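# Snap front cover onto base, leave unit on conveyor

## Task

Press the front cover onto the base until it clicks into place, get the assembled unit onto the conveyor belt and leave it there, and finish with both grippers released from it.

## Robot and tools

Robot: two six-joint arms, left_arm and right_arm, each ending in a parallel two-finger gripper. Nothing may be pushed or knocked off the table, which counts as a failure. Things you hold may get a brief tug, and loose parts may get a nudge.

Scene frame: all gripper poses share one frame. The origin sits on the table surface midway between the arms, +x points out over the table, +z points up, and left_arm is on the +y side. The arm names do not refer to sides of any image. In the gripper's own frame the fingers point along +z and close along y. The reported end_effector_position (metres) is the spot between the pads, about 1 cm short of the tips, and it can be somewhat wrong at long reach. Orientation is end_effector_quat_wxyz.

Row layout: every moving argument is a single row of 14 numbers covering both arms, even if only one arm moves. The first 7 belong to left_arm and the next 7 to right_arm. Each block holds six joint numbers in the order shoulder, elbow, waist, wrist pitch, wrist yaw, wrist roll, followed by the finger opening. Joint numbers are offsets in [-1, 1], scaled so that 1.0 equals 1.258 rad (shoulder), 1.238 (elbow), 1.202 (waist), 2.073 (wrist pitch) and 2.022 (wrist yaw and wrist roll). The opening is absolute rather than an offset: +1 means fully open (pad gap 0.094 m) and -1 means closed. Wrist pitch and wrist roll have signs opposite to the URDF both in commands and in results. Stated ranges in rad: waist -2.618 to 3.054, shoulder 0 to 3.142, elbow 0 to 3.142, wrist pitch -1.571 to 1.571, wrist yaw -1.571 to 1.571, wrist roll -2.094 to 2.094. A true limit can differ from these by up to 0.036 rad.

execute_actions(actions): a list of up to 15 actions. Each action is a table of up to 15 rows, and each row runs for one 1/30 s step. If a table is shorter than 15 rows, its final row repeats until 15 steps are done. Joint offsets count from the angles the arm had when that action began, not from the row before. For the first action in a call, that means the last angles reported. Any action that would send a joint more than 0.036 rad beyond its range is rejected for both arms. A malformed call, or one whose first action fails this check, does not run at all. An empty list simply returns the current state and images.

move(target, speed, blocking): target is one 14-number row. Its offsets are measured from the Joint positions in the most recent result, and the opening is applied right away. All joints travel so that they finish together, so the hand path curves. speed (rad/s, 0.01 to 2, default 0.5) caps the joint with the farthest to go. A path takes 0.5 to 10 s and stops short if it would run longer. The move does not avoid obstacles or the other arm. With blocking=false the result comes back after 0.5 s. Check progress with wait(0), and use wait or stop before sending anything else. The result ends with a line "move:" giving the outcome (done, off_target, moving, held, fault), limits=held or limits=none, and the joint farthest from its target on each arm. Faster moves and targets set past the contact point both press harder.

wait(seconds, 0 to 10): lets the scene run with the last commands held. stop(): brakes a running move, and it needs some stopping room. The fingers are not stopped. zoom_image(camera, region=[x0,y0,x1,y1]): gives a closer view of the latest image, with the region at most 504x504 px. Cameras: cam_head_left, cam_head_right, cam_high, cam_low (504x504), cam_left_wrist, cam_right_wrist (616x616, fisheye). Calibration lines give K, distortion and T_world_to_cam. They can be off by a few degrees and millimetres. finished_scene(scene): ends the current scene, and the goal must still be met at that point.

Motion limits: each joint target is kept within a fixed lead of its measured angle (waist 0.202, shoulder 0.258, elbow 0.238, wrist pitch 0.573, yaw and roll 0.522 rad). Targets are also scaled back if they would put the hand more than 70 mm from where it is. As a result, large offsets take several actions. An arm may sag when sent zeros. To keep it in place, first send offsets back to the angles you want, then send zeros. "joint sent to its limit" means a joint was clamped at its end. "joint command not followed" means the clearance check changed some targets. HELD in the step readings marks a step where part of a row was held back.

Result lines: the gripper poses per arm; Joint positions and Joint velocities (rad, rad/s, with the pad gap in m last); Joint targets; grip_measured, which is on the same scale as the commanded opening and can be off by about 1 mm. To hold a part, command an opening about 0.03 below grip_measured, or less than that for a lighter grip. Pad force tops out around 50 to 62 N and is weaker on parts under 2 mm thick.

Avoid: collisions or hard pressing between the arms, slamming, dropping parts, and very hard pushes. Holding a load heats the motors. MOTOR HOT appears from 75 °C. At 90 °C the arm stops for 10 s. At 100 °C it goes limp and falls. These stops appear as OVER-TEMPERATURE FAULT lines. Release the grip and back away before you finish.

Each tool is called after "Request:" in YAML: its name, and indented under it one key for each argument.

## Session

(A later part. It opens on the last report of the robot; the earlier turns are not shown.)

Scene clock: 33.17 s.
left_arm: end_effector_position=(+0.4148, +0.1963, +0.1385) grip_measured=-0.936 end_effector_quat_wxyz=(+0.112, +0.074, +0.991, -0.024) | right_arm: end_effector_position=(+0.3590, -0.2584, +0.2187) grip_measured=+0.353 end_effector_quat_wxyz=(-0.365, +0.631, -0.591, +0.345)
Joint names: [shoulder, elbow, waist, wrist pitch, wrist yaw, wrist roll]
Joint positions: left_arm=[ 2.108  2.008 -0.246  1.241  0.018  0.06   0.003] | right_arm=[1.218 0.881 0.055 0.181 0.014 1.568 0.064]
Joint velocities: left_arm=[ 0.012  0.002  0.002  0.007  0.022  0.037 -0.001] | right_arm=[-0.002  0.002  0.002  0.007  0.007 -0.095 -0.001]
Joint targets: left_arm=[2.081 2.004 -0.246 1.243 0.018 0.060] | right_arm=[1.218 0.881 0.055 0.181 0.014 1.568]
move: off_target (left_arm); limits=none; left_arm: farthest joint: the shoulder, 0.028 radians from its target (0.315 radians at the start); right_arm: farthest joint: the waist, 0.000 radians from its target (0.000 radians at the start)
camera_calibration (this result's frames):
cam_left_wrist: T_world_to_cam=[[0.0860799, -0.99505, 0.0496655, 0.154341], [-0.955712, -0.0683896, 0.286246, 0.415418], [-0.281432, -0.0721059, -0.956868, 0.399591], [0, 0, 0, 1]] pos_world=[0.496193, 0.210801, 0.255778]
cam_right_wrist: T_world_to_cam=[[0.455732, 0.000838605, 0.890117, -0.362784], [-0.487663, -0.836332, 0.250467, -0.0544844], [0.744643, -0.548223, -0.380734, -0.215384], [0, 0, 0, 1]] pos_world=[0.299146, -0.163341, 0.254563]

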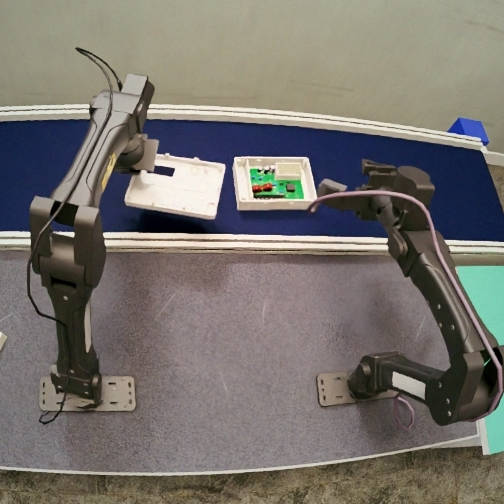

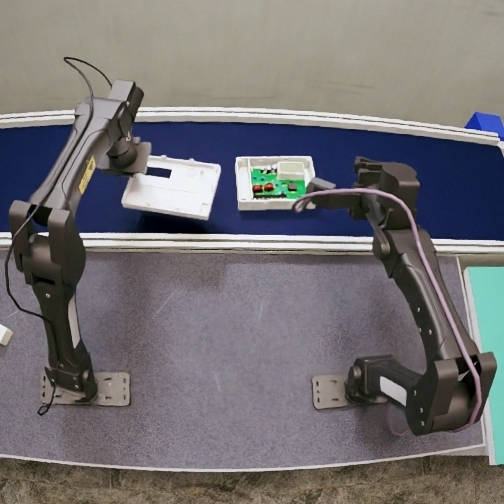

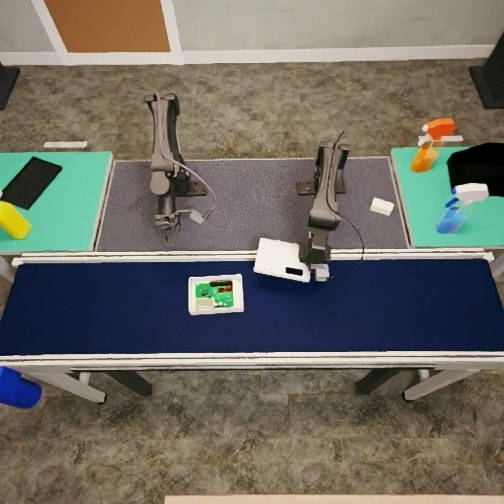

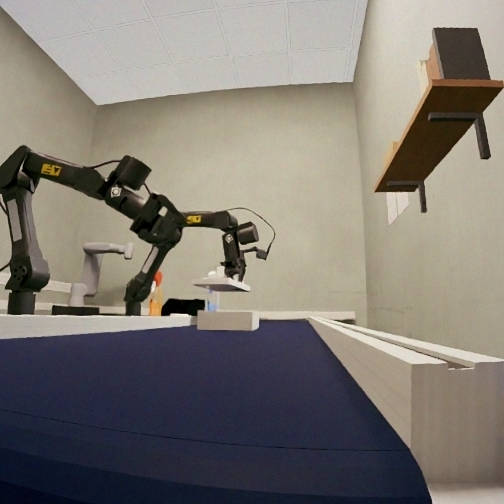

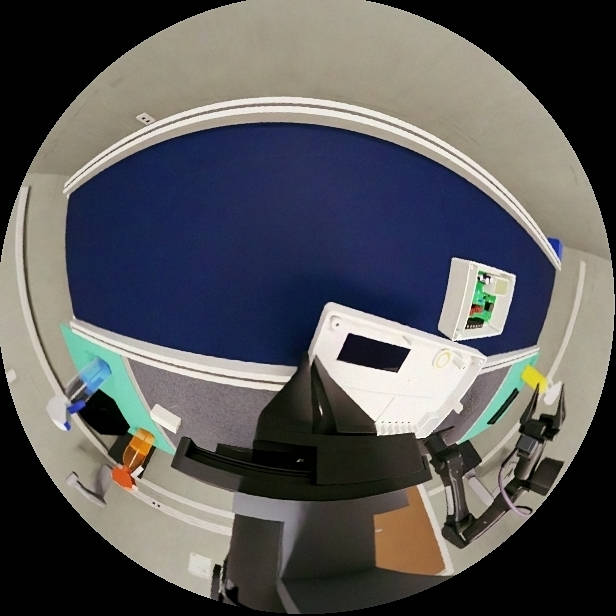

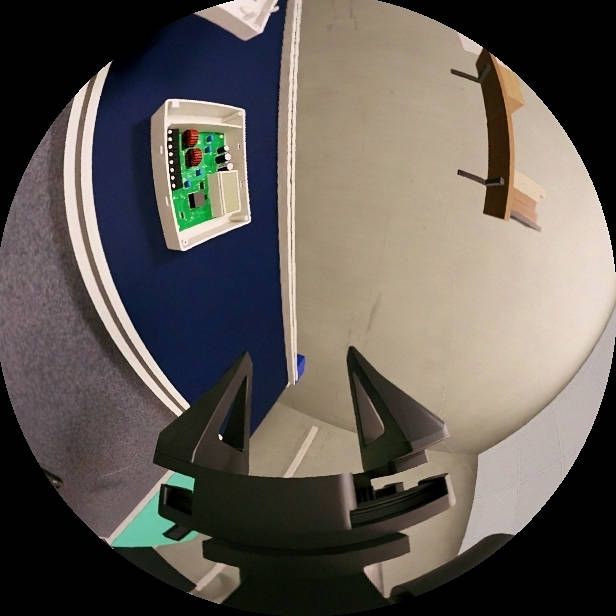

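Request:
move:
  target: [-0.02,0,-0.21,0,0,0.63,-1,0.3,-0.36,0.2,-0.78,0,-1,0.35]
  speed: 0.6

Request:
move:
  target: [0,0,0,0,0,0,-1,0.25,0,0.2,-0.02,0,-0.555,0.35]
  speed: 0.6

Request:
zoom_image:
  camera: "cam_low"
  region: [120,200,320,340]

Scene clock: 46.77 s.
left_arm: end_effector_position=(+0.3775, +0.0897, +0.1385) grip_measured=-0.936 end_effector_quat_wxyz=(+0.065, -0.421, +0.900, -0.094) | right_arm: end_effector_position=(+0.3637, -0.1617, +0.2594) grip_measured=+0.353 end_effector_quat_wxyz=(+0.750, +0.047, +0.592, +0.292)
Joint names: [shoulder, elbow, waist, wrist pitch, wrist yaw, wrist roll]
Joint positions: left_arm=[ 2.108  2.008 -0.492  1.242  0.018  1.329  0.003] | right_arm=[ 1.582  0.448  0.286 -1.433  0.014 -0.447  0.064]
Joint velocities: left_arm=[-0.007 -0.007 -0.012 -0.022 -0.037  0.095  0.   ] | right_arm=[-0.007 -0.012  0.002 -0.007 -0.037 -0.066 -0.   ]
Joint targets: left_arm=[2.083 2.008 -0.499 1.241 0.018 1.333] | right_arm=[1.596 0.435 0.295 -1.436 0.014 -0.454]
move: off_target (left_arm); limits=none; left_arm: farthest joint: the shoulder, 0.025 radians from its target (0.025 radians at the start); right_arm: farthest joint: the shoulder, 0.014 radians from its target (0.377 radians at the start)
camera_calibration (this result's frames):
cam_left_wrist: T_world_to_cam=[[0.880265, -0.433495, 0.192916, -0.318544], [-0.469315, -0.735616, 0.488479, 0.220727], [-0.0698414, -0.520529, -0.850983, 0.327026], [0, 0, 0, 1]] pos_world=[0.406833, 0.19451, 0.231925]
cam_right_wrist: T_world_to_cam=[[0.343975, -0.820239, -0.457043, -0.14385], [-0.45649, 0.279274, -0.844762, 0.47166], [0.820547, 0.499213, -0.278368, -0.0352027], [0, 0, 0, 1]] pos_world=[0.293674, -0.23214, 0.322896]

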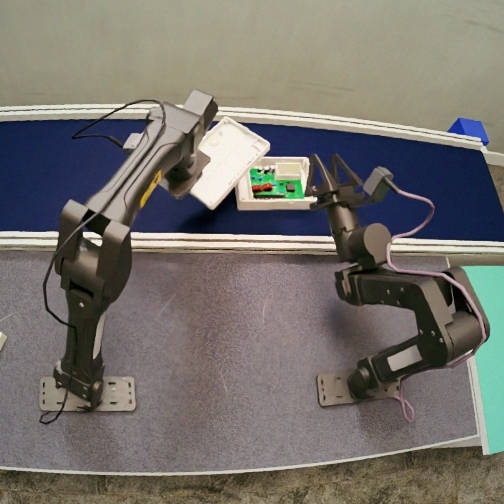

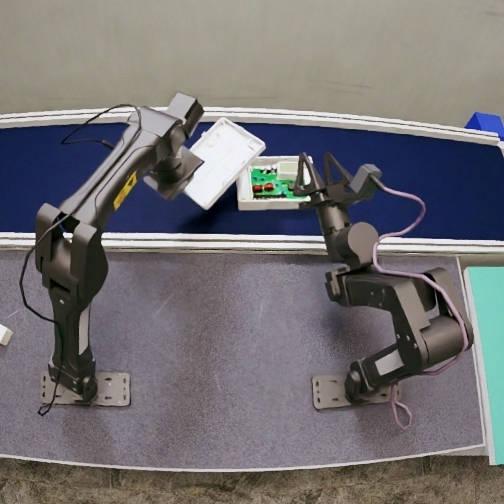

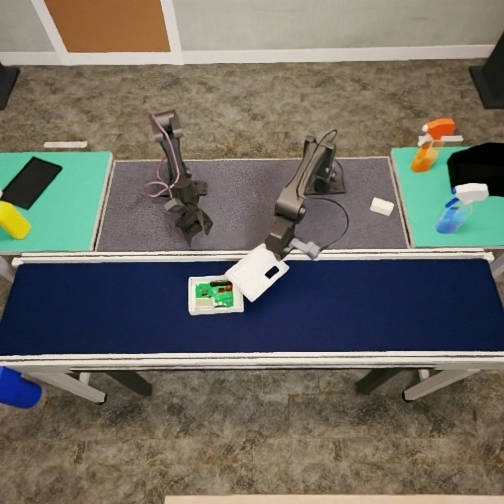

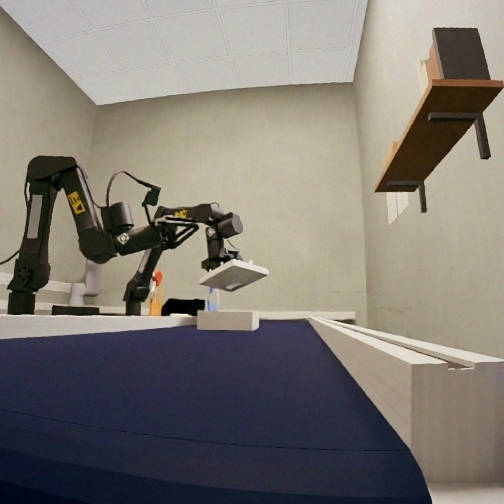

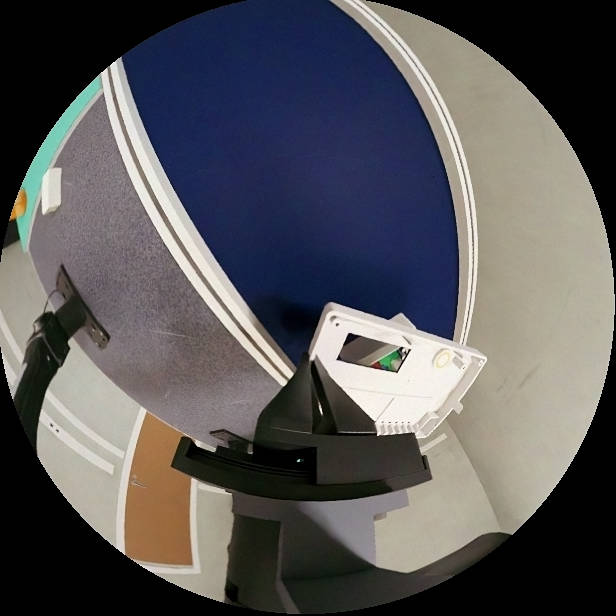

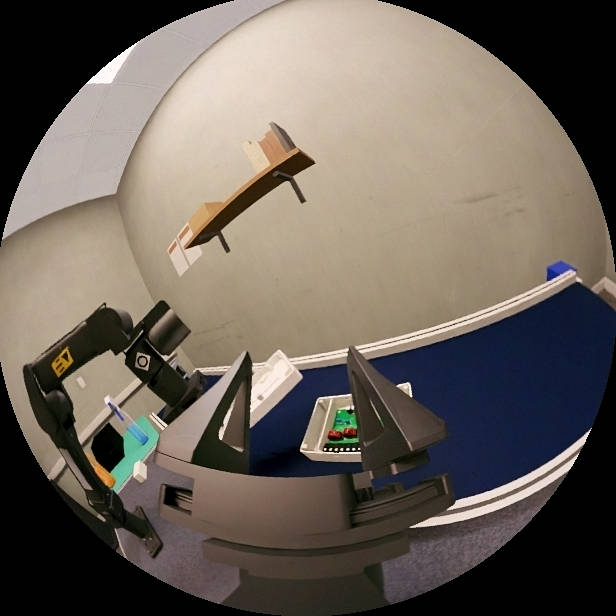

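Scene clock: 49.47 s.
left_arm: end_effector_position=(+0.3775, +0.0897, +0.1344) grip_measured=-0.936 end_effector_quat_wxyz=(+0.062, -0.421, +0.900, -0.090) | right_arm: end_effector_position=(+0.3445, -0.0610, +0.1448) grip_measured=+0.353 end_effector_quat_wxyz=(+0.360, +0.346, +0.601, +0.624)
Joint names: [shoulder, elbow, waist, wrist pitch, wrist yaw, wrist roll]
Joint positions: left_arm=[ 2.117  2.008 -0.492  1.243  0.018  1.329  0.003] | right_arm=[ 1.882  0.448  0.518 -1.471  0.014 -1.569  0.064]
Joint velocities: left_arm=[-0.017  0.002 -0.002 -0.037 -0.007 -0.007 -0.   ] | right_arm=[ 0.007  0.002  0.017 -0.051 -0.007  0.022 -0.001]
Joint targets: left_arm=[2.108 2.008 -0.492 1.242 0.018 1.329] | right_arm=[1.896 0.448 0.526 -1.475 0.014 -1.569]
move: done; limits=none; left_arm: farthest joint: the shoulder, 0.009 radians from its target (0.000 radians at the start); right_arm: farthest joint: the shoulder, 0.015 radians from its target (0.315 radians at the start)
camera_calibration (this result's frames):
cam_left_wrist: T_world_to_cam=[[0.881879, -0.434279, 0.183549, -0.317109], [-0.465121, -0.737654, 0.489417, 0.22119], [-0.0771478, -0.516979, -0.852514, 0.326207], [0, 0, 0, 1]] pos_world=[0.407698, 0.19409, 0.228048]
cam_right_wrist: T_world_to_cam=[[-0.0224049, 0.0223673, -0.999499, 0.149145], [-0.915772, 0.400613, 0.0294932, 0.376941], [0.401072, 0.915974, 0.0115077, 0.026354], [0, 0, 0, 1]] pos_world=[0.337964, -0.178483, 0.13765]

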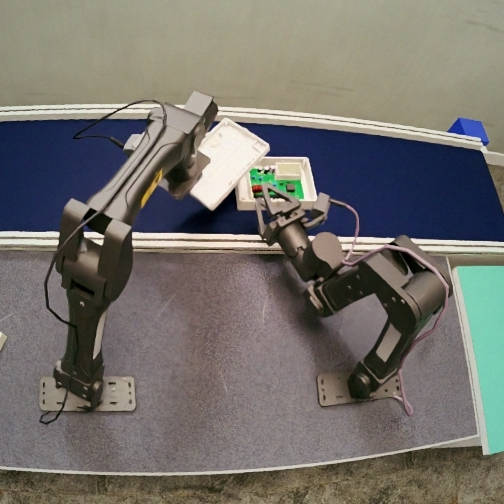

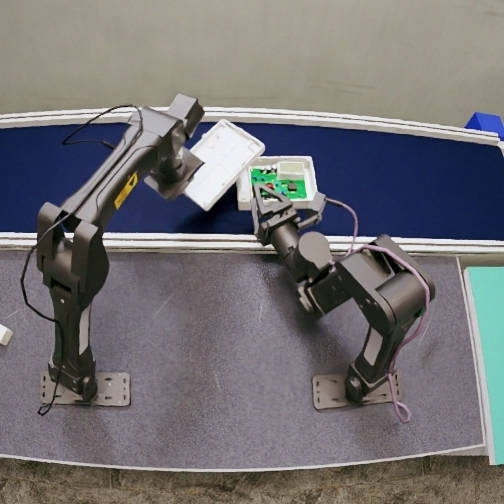

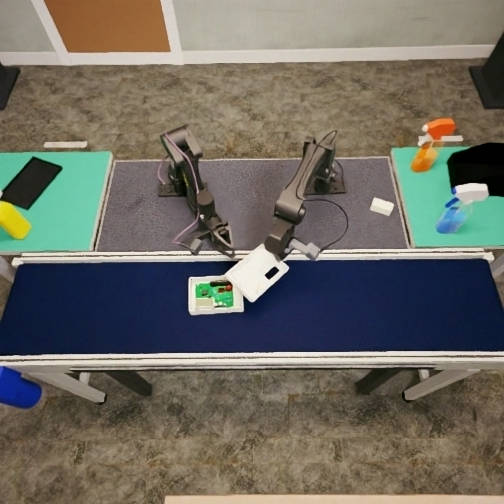

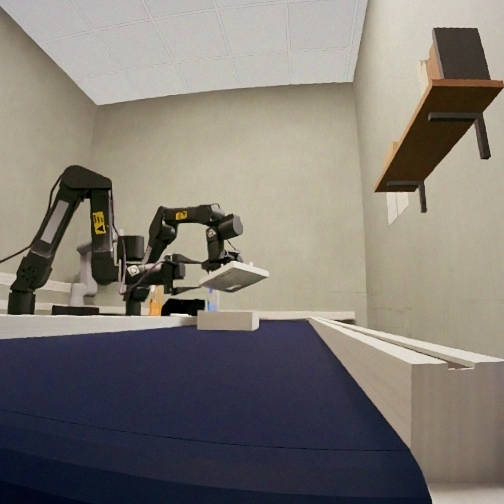

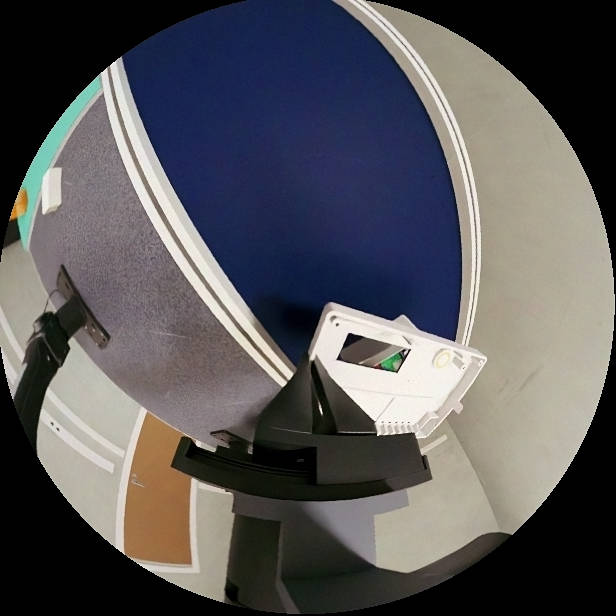

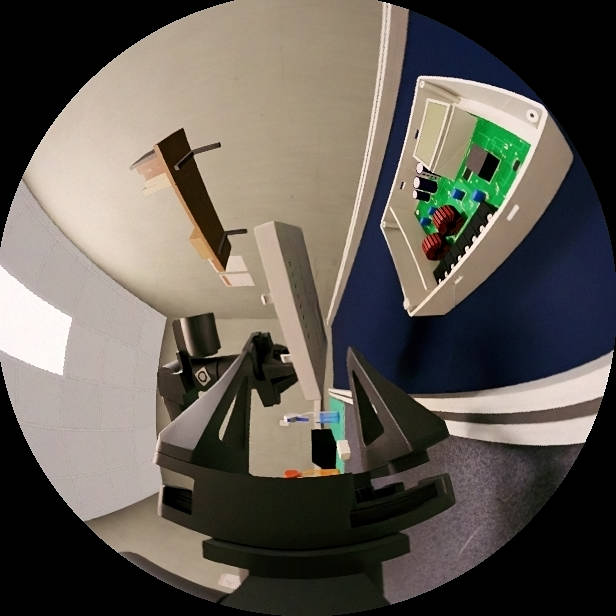

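Region (120, 200, 320, 340) of cam_low's 504x504 image, scaled by 2.520, with more detail than that image has; it fills the top 353 rows of this view, and the rest is white.

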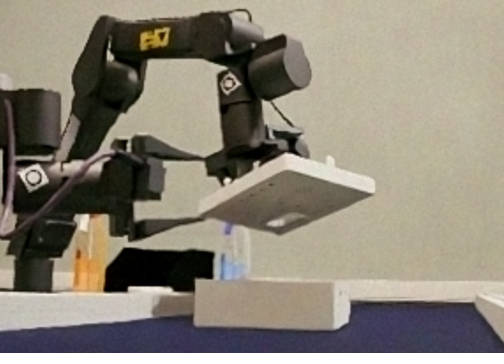

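Request:
move:
  target: [-0.03,0,0,0.085,-0.11,0.045,-1,0.02,0.04,0.09,0.03,0,0,0.35]
  speed: 0.2

Scene clock: 57.50 s.
left_arm: end_effector_position=(+0.3553, +0.1396, +0.1317) grip_measured=-0.936 end_effector_quat_wxyz=(+0.087, -0.462, +0.882, +0.034) | right_arm: end_effector_position=(+0.3259, -0.0196, +0.1387) grip_measured=+0.353 end_effector_quat_wxyz=(+0.324, +0.320, +0.627, +0.632)
Joint names: [shoulder, elbow, waist, wrist pitch, wrist yaw, wrist roll]
Joint positions: left_arm=[ 2.117  2.008 -0.492  1.412 -0.181  1.413  0.003] | right_arm=[ 1.892  0.478  0.619 -1.423  0.014 -1.57   0.064]
Joint velocities: left_arm=[-0.022 -0.032 -0.007  0.007  0.022  0.007 -0.001] | right_arm=[-0.017 -0.017 -0.007  0.037  0.022  0.051 -0.   ]
Joint targets: left_arm=[2.080 2.008 -0.492 1.419 -0.205 1.420] | right_arm=[1.907 0.498 0.627 -1.409 0.014 -1.569]
move: off_target (left_arm); limits=none; left_arm: farthest joint: the shoulder, 0.038 radians from its target (0.038 radians at the start); right_arm: farthest joint: the elbow, 0.019 radians from its target (0.049 radians at the start)
camera_calibration (this result's frames):
cam_left_wrist: T_world_to_cam=[[0.932708, -0.359398, 0.0298202, -0.283576], [-0.3493, -0.879734, 0.322581, 0.249646], [-0.0897013, -0.31129, -0.946072, 0.336074], [0, 0, 0, 1]] pos_world=[0.381841, 0.222322, 0.245875]
cam_right_wrist: T_world_to_cam=[[-0.0479212, 0.00356975, -0.998845, 0.149595], [-0.950407, 0.307485, 0.0466962, 0.350596], [0.307296, 0.951546, -0.0113423, 0.030433], [0, 0, 0, 1]] pos_world=[0.331025, -0.137295, 0.133396]

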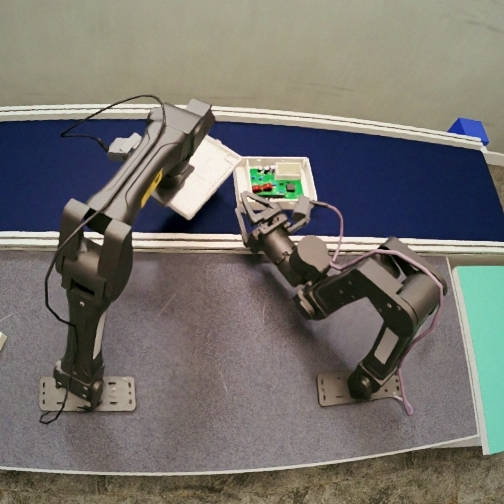

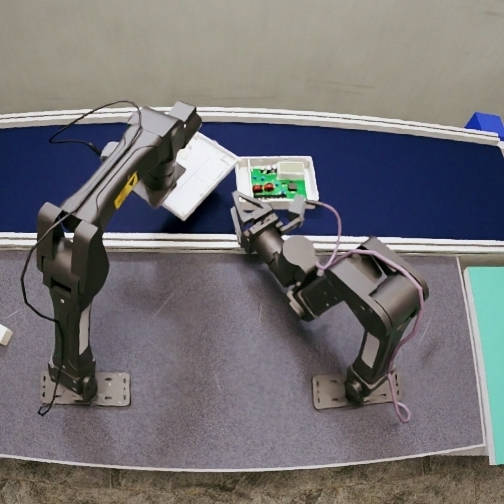

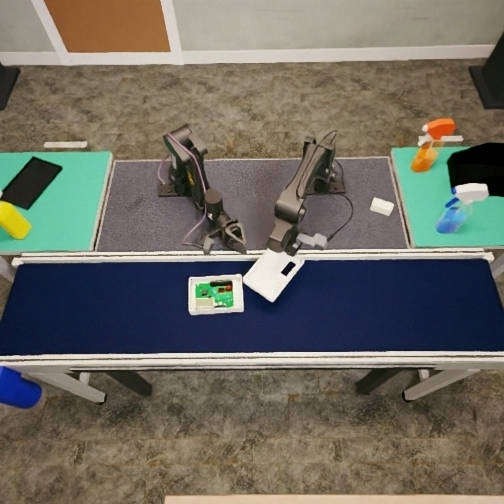

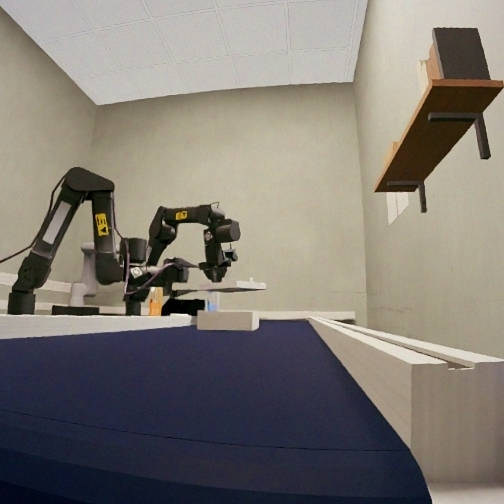

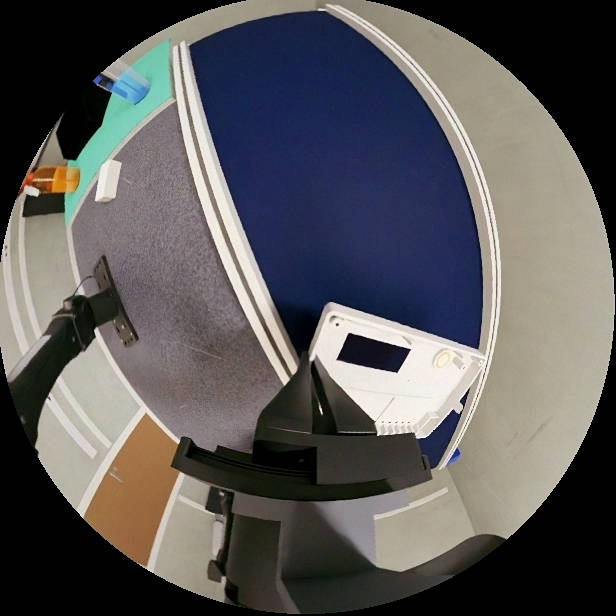

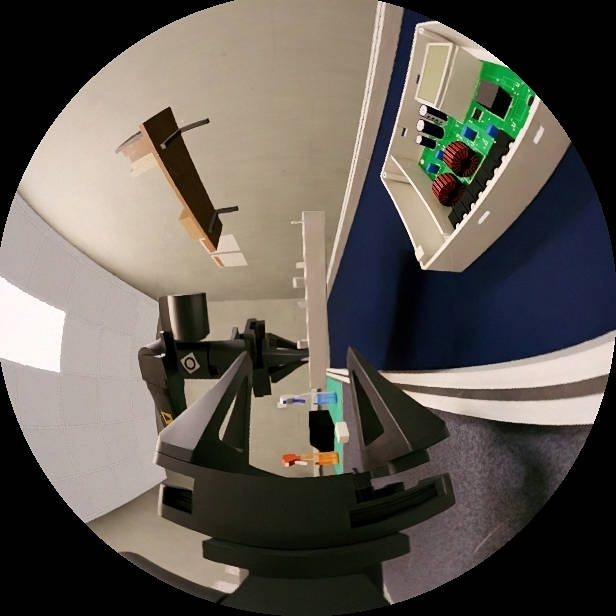

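Request:
move:
  target: [-0.02,0,0,0,-0.01,0,-1,0.18,0.25,0.032,0.05,0,0,0.35]
  speed: 0.2

Request:
zoom_image:
  camera: "cam_head_right"
  region: [130,110,310,250]

Scene clock: 64.83 s.
left_arm: end_effector_position=(+0.3552, +0.1396, +0.1317) grip_measured=-0.936 end_effector_quat_wxyz=(+0.087, -0.462, +0.882, +0.034) | right_arm: end_effector_position=(+0.3716, +0.0336, +0.1220) grip_measured=+0.353 end_effector_quat_wxyz=(+0.313, +0.312, +0.634, +0.634)
Joint names: [shoulder, elbow, waist, wrist pitch, wrist yaw, wrist roll]
Joint positions: left_arm=[ 2.117  2.008 -0.492  1.412 -0.181  1.414  0.003] | right_arm=[ 2.103  0.768  0.649 -1.335  0.014 -1.571  0.064]
Joint velocities: left_arm=[-0.007 -0.002 -0.007  0.007 -0.007  0.022 -0.   ] | right_arm=[ 0.012 -0.022 -0.017 -0.007  0.007  0.051 -0.   ]
Joint targets: left_arm=[2.092 2.008 -0.492 1.412 -0.201 1.414] | right_arm=[2.119 0.788 0.657 -1.319 0.014 -1.570]
move: off_target (left_arm); limits=none; left_arm: farthest joint: the shoulder, 0.025 radians from its target (0.025 radians at the start); right_arm: farthest joint: the elbow, 0.019 radians from its target (0.309 radians at the start)
camera_calibration (this result's frames):
cam_left_wrist: T_world_to_cam=[[0.932851, -0.359052, 0.029507, -0.28354], [-0.348876, -0.879903, 0.322576, 0.249528], [-0.0898584, -0.31121, -0.946083, 0.336121], [0, 0, 0, 1]] pos_world=[0.381758, 0.222359, 0.245873]
cam_right_wrist: T_world_to_cam=[[-0.0553433, -0.00268864, -0.998464, 0.137763], [-0.958771, 0.27931, 0.0523911, 0.381851], [0.27874, 0.960197, -0.0180357, -0.0233241], [0, 0, 0, 1]] pos_world=[0.380233, -0.0838886, 0.117125]

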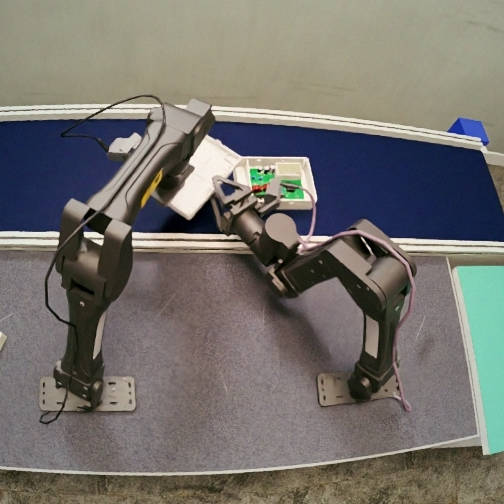

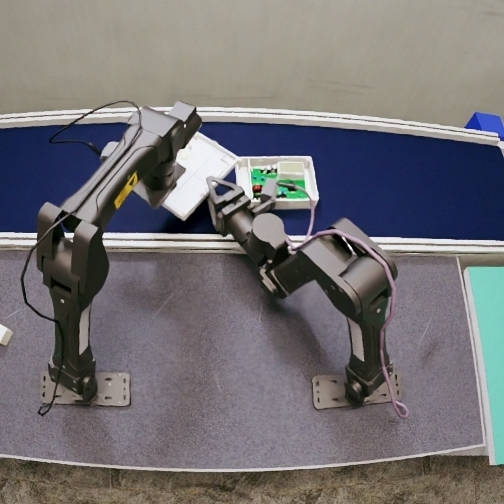

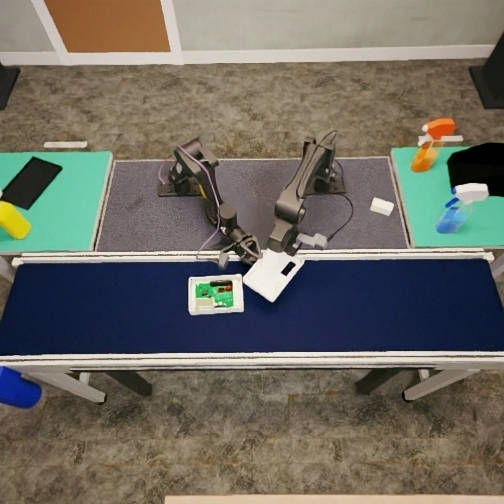

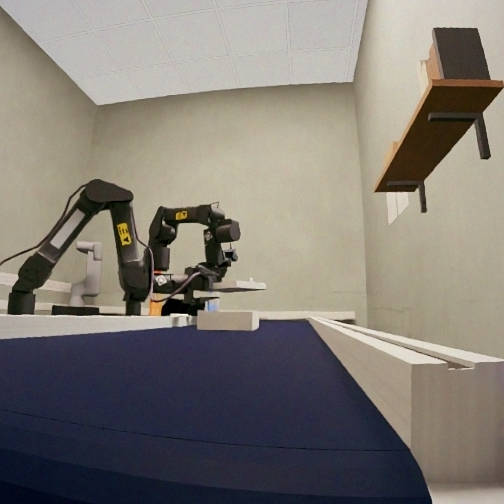

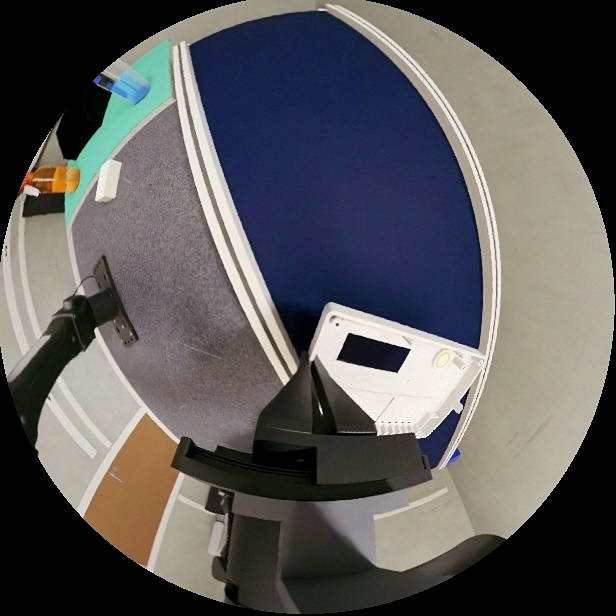

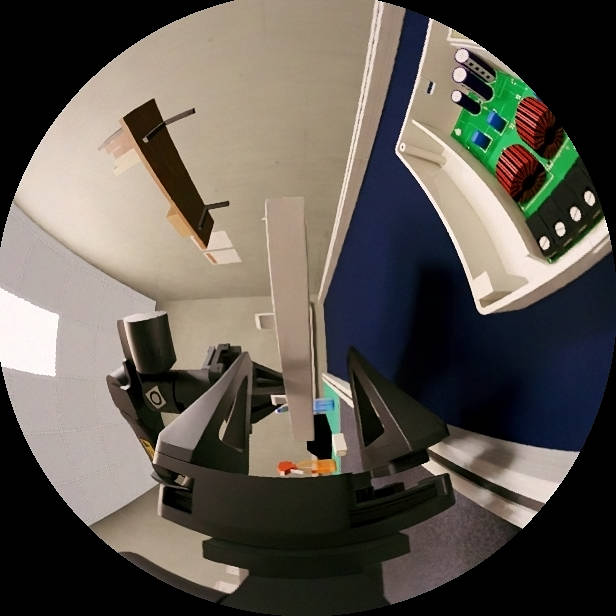

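Region (130, 110, 310, 250) of cam_head_right's 504x504 image, scaled by 2.800, with more detail than that image has.

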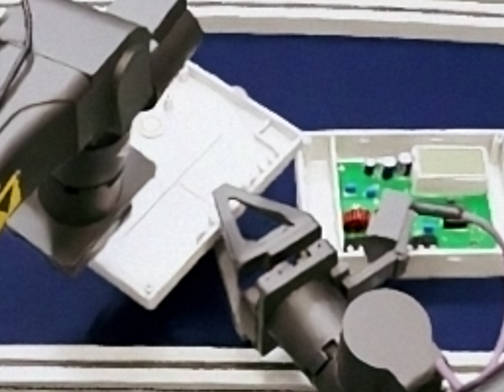

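Advance ~1 cm, slightly up, close.

Request:
move:
  target: [-0.02,0,0,0,-0.01,0,-1,0.022,0.05,0,0.018,0,0,0.35]
  speed: 0.1

Request:
move:
  target: [-0.02,0,0,0,-0.01,0,-1,0,0,0,0,0,0,-0.7]

Request:
zoom_image:
  camera: "cam_head_right"
  region: [130,110,310,250]

Scene clock: 70.20 s.
left_arm: end_effector_position=(+0.3552, +0.1396, +0.1317) grip_measured=-0.936 end_effector_quat_wxyz=(+0.087, -0.462, +0.882, +0.034) | right_arm: end_effector_position=(+0.3791, +0.0395, +0.1256) grip_measured=+0.353 end_effector_quat_wxyz=(+0.314, +0.311, +0.632, +0.637)
Joint names: [shoulder, elbow, waist, wrist pitch, wrist yaw, wrist roll]
Joint positions: left_arm=[ 2.117  2.008 -0.492  1.412 -0.18   1.414  0.003] | right_arm=[ 2.116  0.811  0.649 -1.313  0.014 -1.571  0.064]
Joint velocities: left_arm=[-0.002 -0.007 -0.017 -0.037  0.051  0.11  -0.001] | right_arm=[ 0.012 -0.017 -0.002 -0.022 -0.022  0.066 -0.   ]
Joint targets: left_arm=[2.092 2.008 -0.492 1.412 -0.201 1.414] | right_arm=[2.131 0.830 0.649 -1.298 0.014 -1.571]
move: off_target (left_arm); limits=none; left_arm: farthest joint: the shoulder, 0.025 radians from its target (0.025 radians at the start); right_arm: farthest joint: the elbow, 0.019 radians from its target (0.062 radians at the start)
camera_calibration (this result's frames):
cam_left_wrist: T_world_to_cam=[[0.932849, -0.35906, 0.0294747, -0.283529], [-0.348839, -0.879786, 0.322936, 0.249392], [-0.0900217, -0.311532, -0.945962, 0.336175], [0, 0, 0, 1]] pos_world=[0.38175, 0.222337, 0.245828]
cam_right_wrist: T_world_to_cam=[[-0.0495993, 0.00233925, -0.998766, 0.139528], [-0.959061, 0.279055, 0.0482811, 0.387823], [0.278823, 0.960272, -0.0115974, -0.0318783], [0, 0, 0, 1]] pos_world=[0.387755, -0.0779384, 0.120261]

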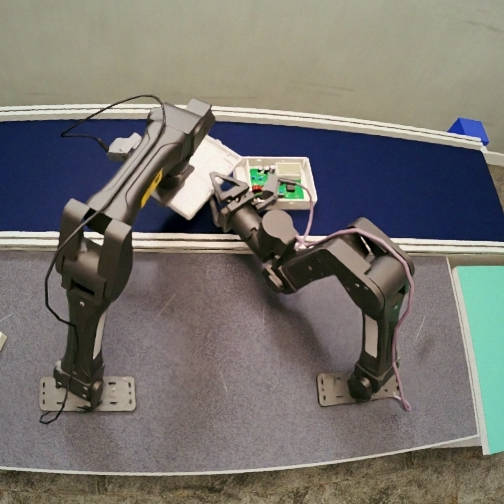

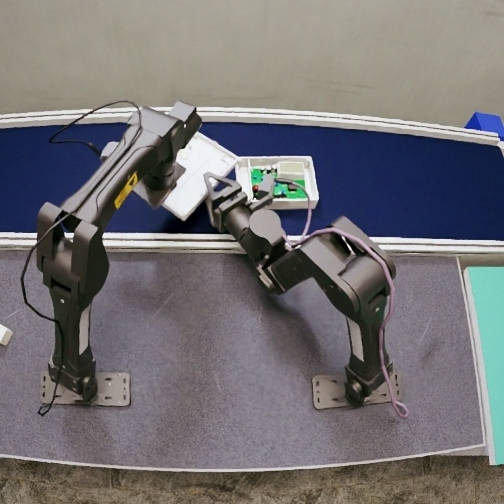

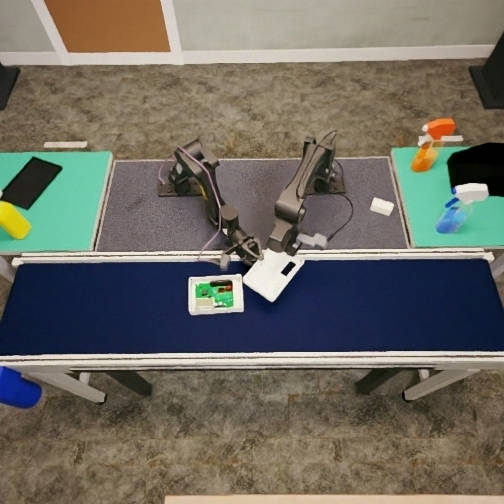

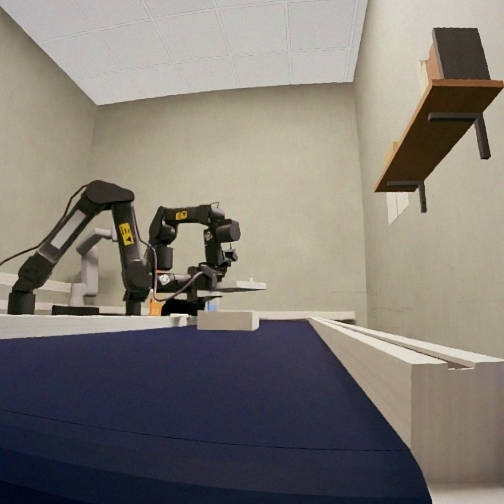

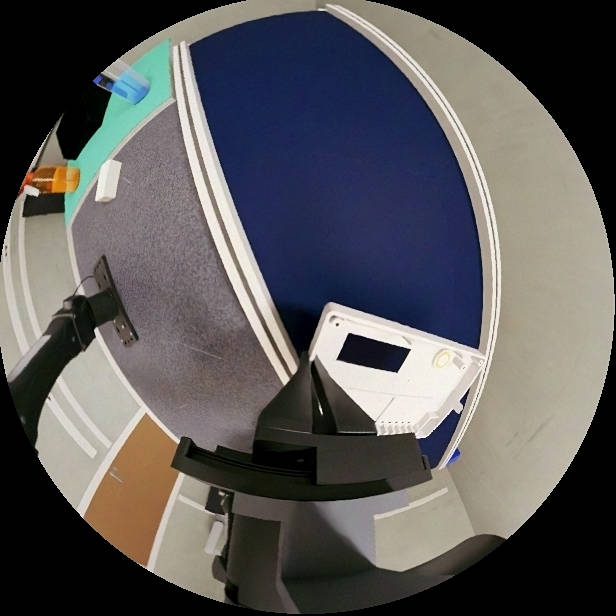

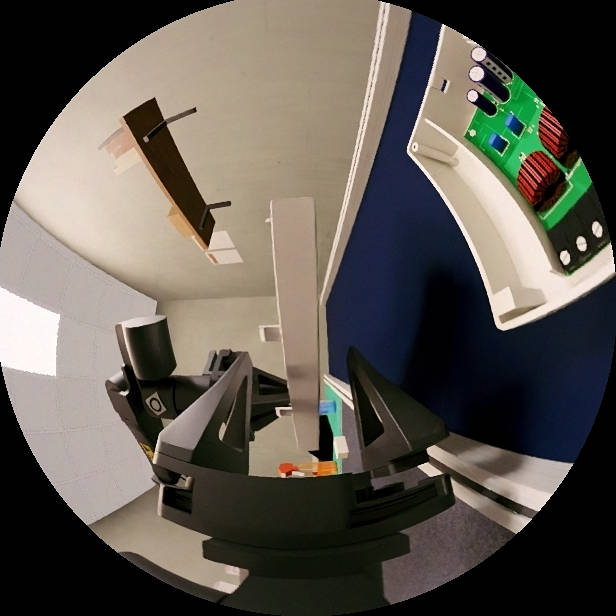

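Scene clock: 70.90 s.
left_arm: end_effector_position=(+0.3550, +0.1392, +0.1316) grip_measured=-0.936 end_effector_quat_wxyz=(+0.086, -0.462, +0.882, +0.034) | right_arm: end_effector_position=(+0.3791, +0.0395, +0.1209) grip_measured=-0.647 end_effector_quat_wxyz=(+0.312, +0.313, +0.638, +0.631)
Joint names: [shoulder, elbow, waist, wrist pitch, wrist yaw, wrist roll]
Joint positions: left_arm=[ 2.117  2.008 -0.492  1.412 -0.178  1.413  0.003] | right_arm=[ 2.117  0.811  0.649 -1.296  0.014 -1.568  0.017]
Joint velocities: left_arm=[-0.007  0.007 -0.017 -0.051 -0.007  0.022 -0.   ] | right_arm=[-0.012 -0.007 -0.027  0.007 -0.081  0.037 -0.001]
Joint targets: left_arm=[2.092 2.008 -0.492 1.412 -0.201 1.414] | right_arm=[2.116 0.811 0.649 -1.313 0.014 -1.571]
move: off_target (left_arm); limits=none; left_arm: farthest joint: the shoulder, 0.025 radians from its target (0.025 radians at the start); right_arm: farthest joint: the wrist pitch, 0.017 radians from its target (0.000 radians at the start)
camera_calibration (this result's frames):
cam_left_wrist: T_world_to_cam=[[0.932572, -0.359805, 0.0291496, -0.283251], [-0.349238, -0.878849, 0.325049, 0.248769], [-0.0913361, -0.313311, -0.945248, 0.336598], [0, 0, 0, 1]] pos_world=[0.381776, 0.222175, 0.245563]
cam_right_wrist: T_world_to_cam=[[-0.0620157, -0.0108785, -0.998016, 0.139918], [-0.95841, 0.279746, 0.0565054, 0.386783], [0.278576, 0.960012, -0.0277747, -0.0298717], [0, 0, 0, 1]] pos_world=[0.387695, -0.0780015, 0.116956]

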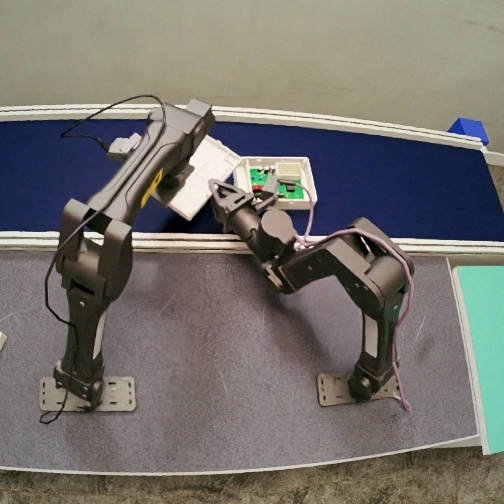

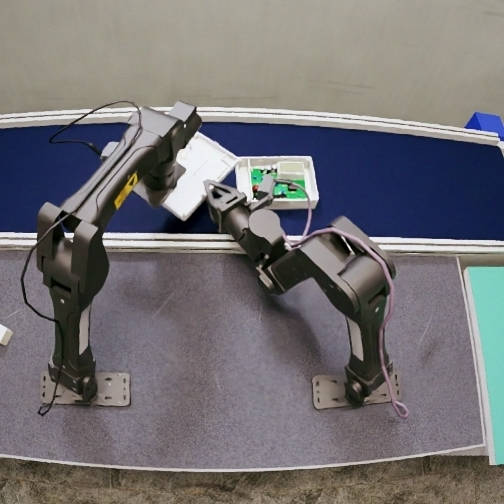

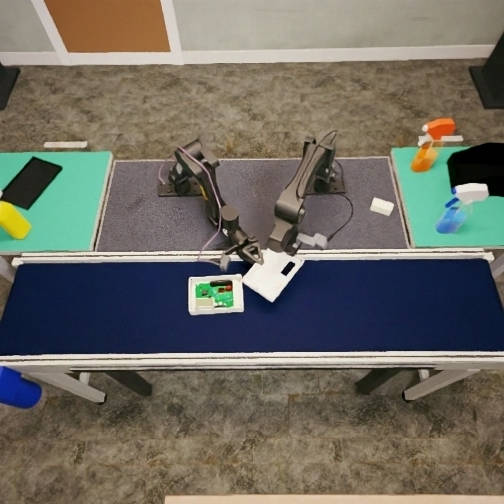

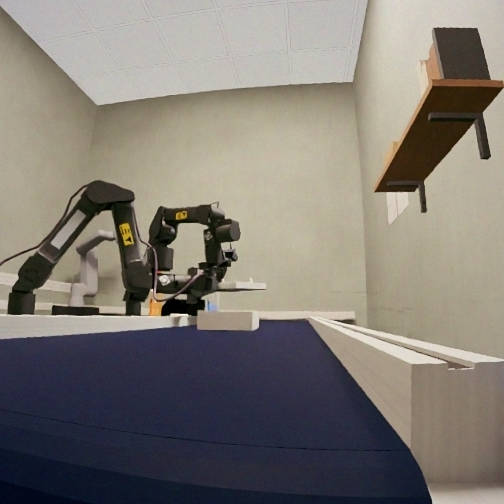

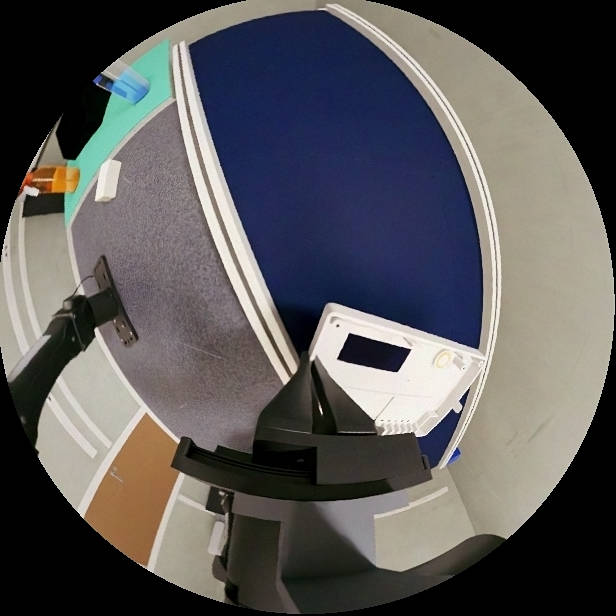

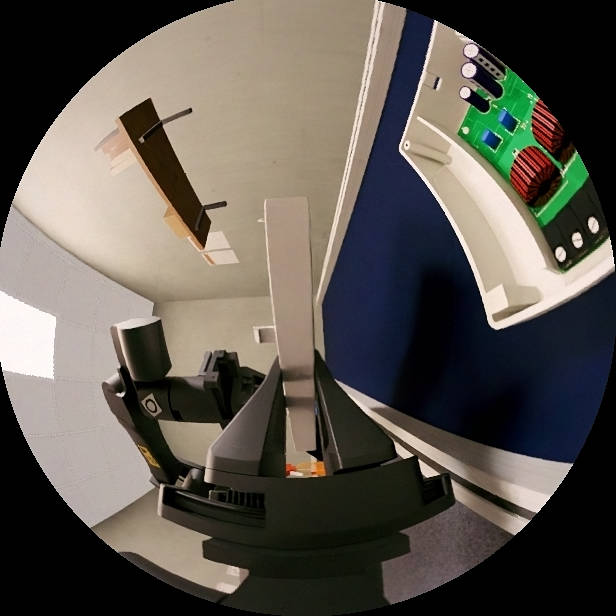

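Region (130, 110, 310, 250) of cam_head_right's 504x504 image, scaled by 2.800, with more detail than that image has.

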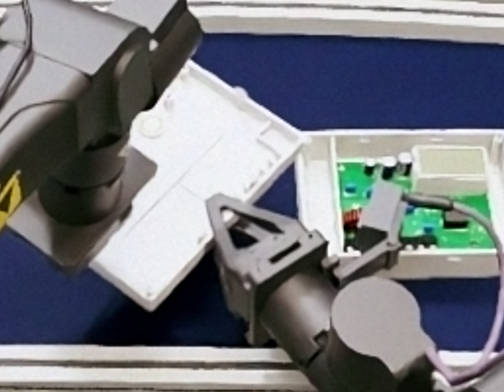

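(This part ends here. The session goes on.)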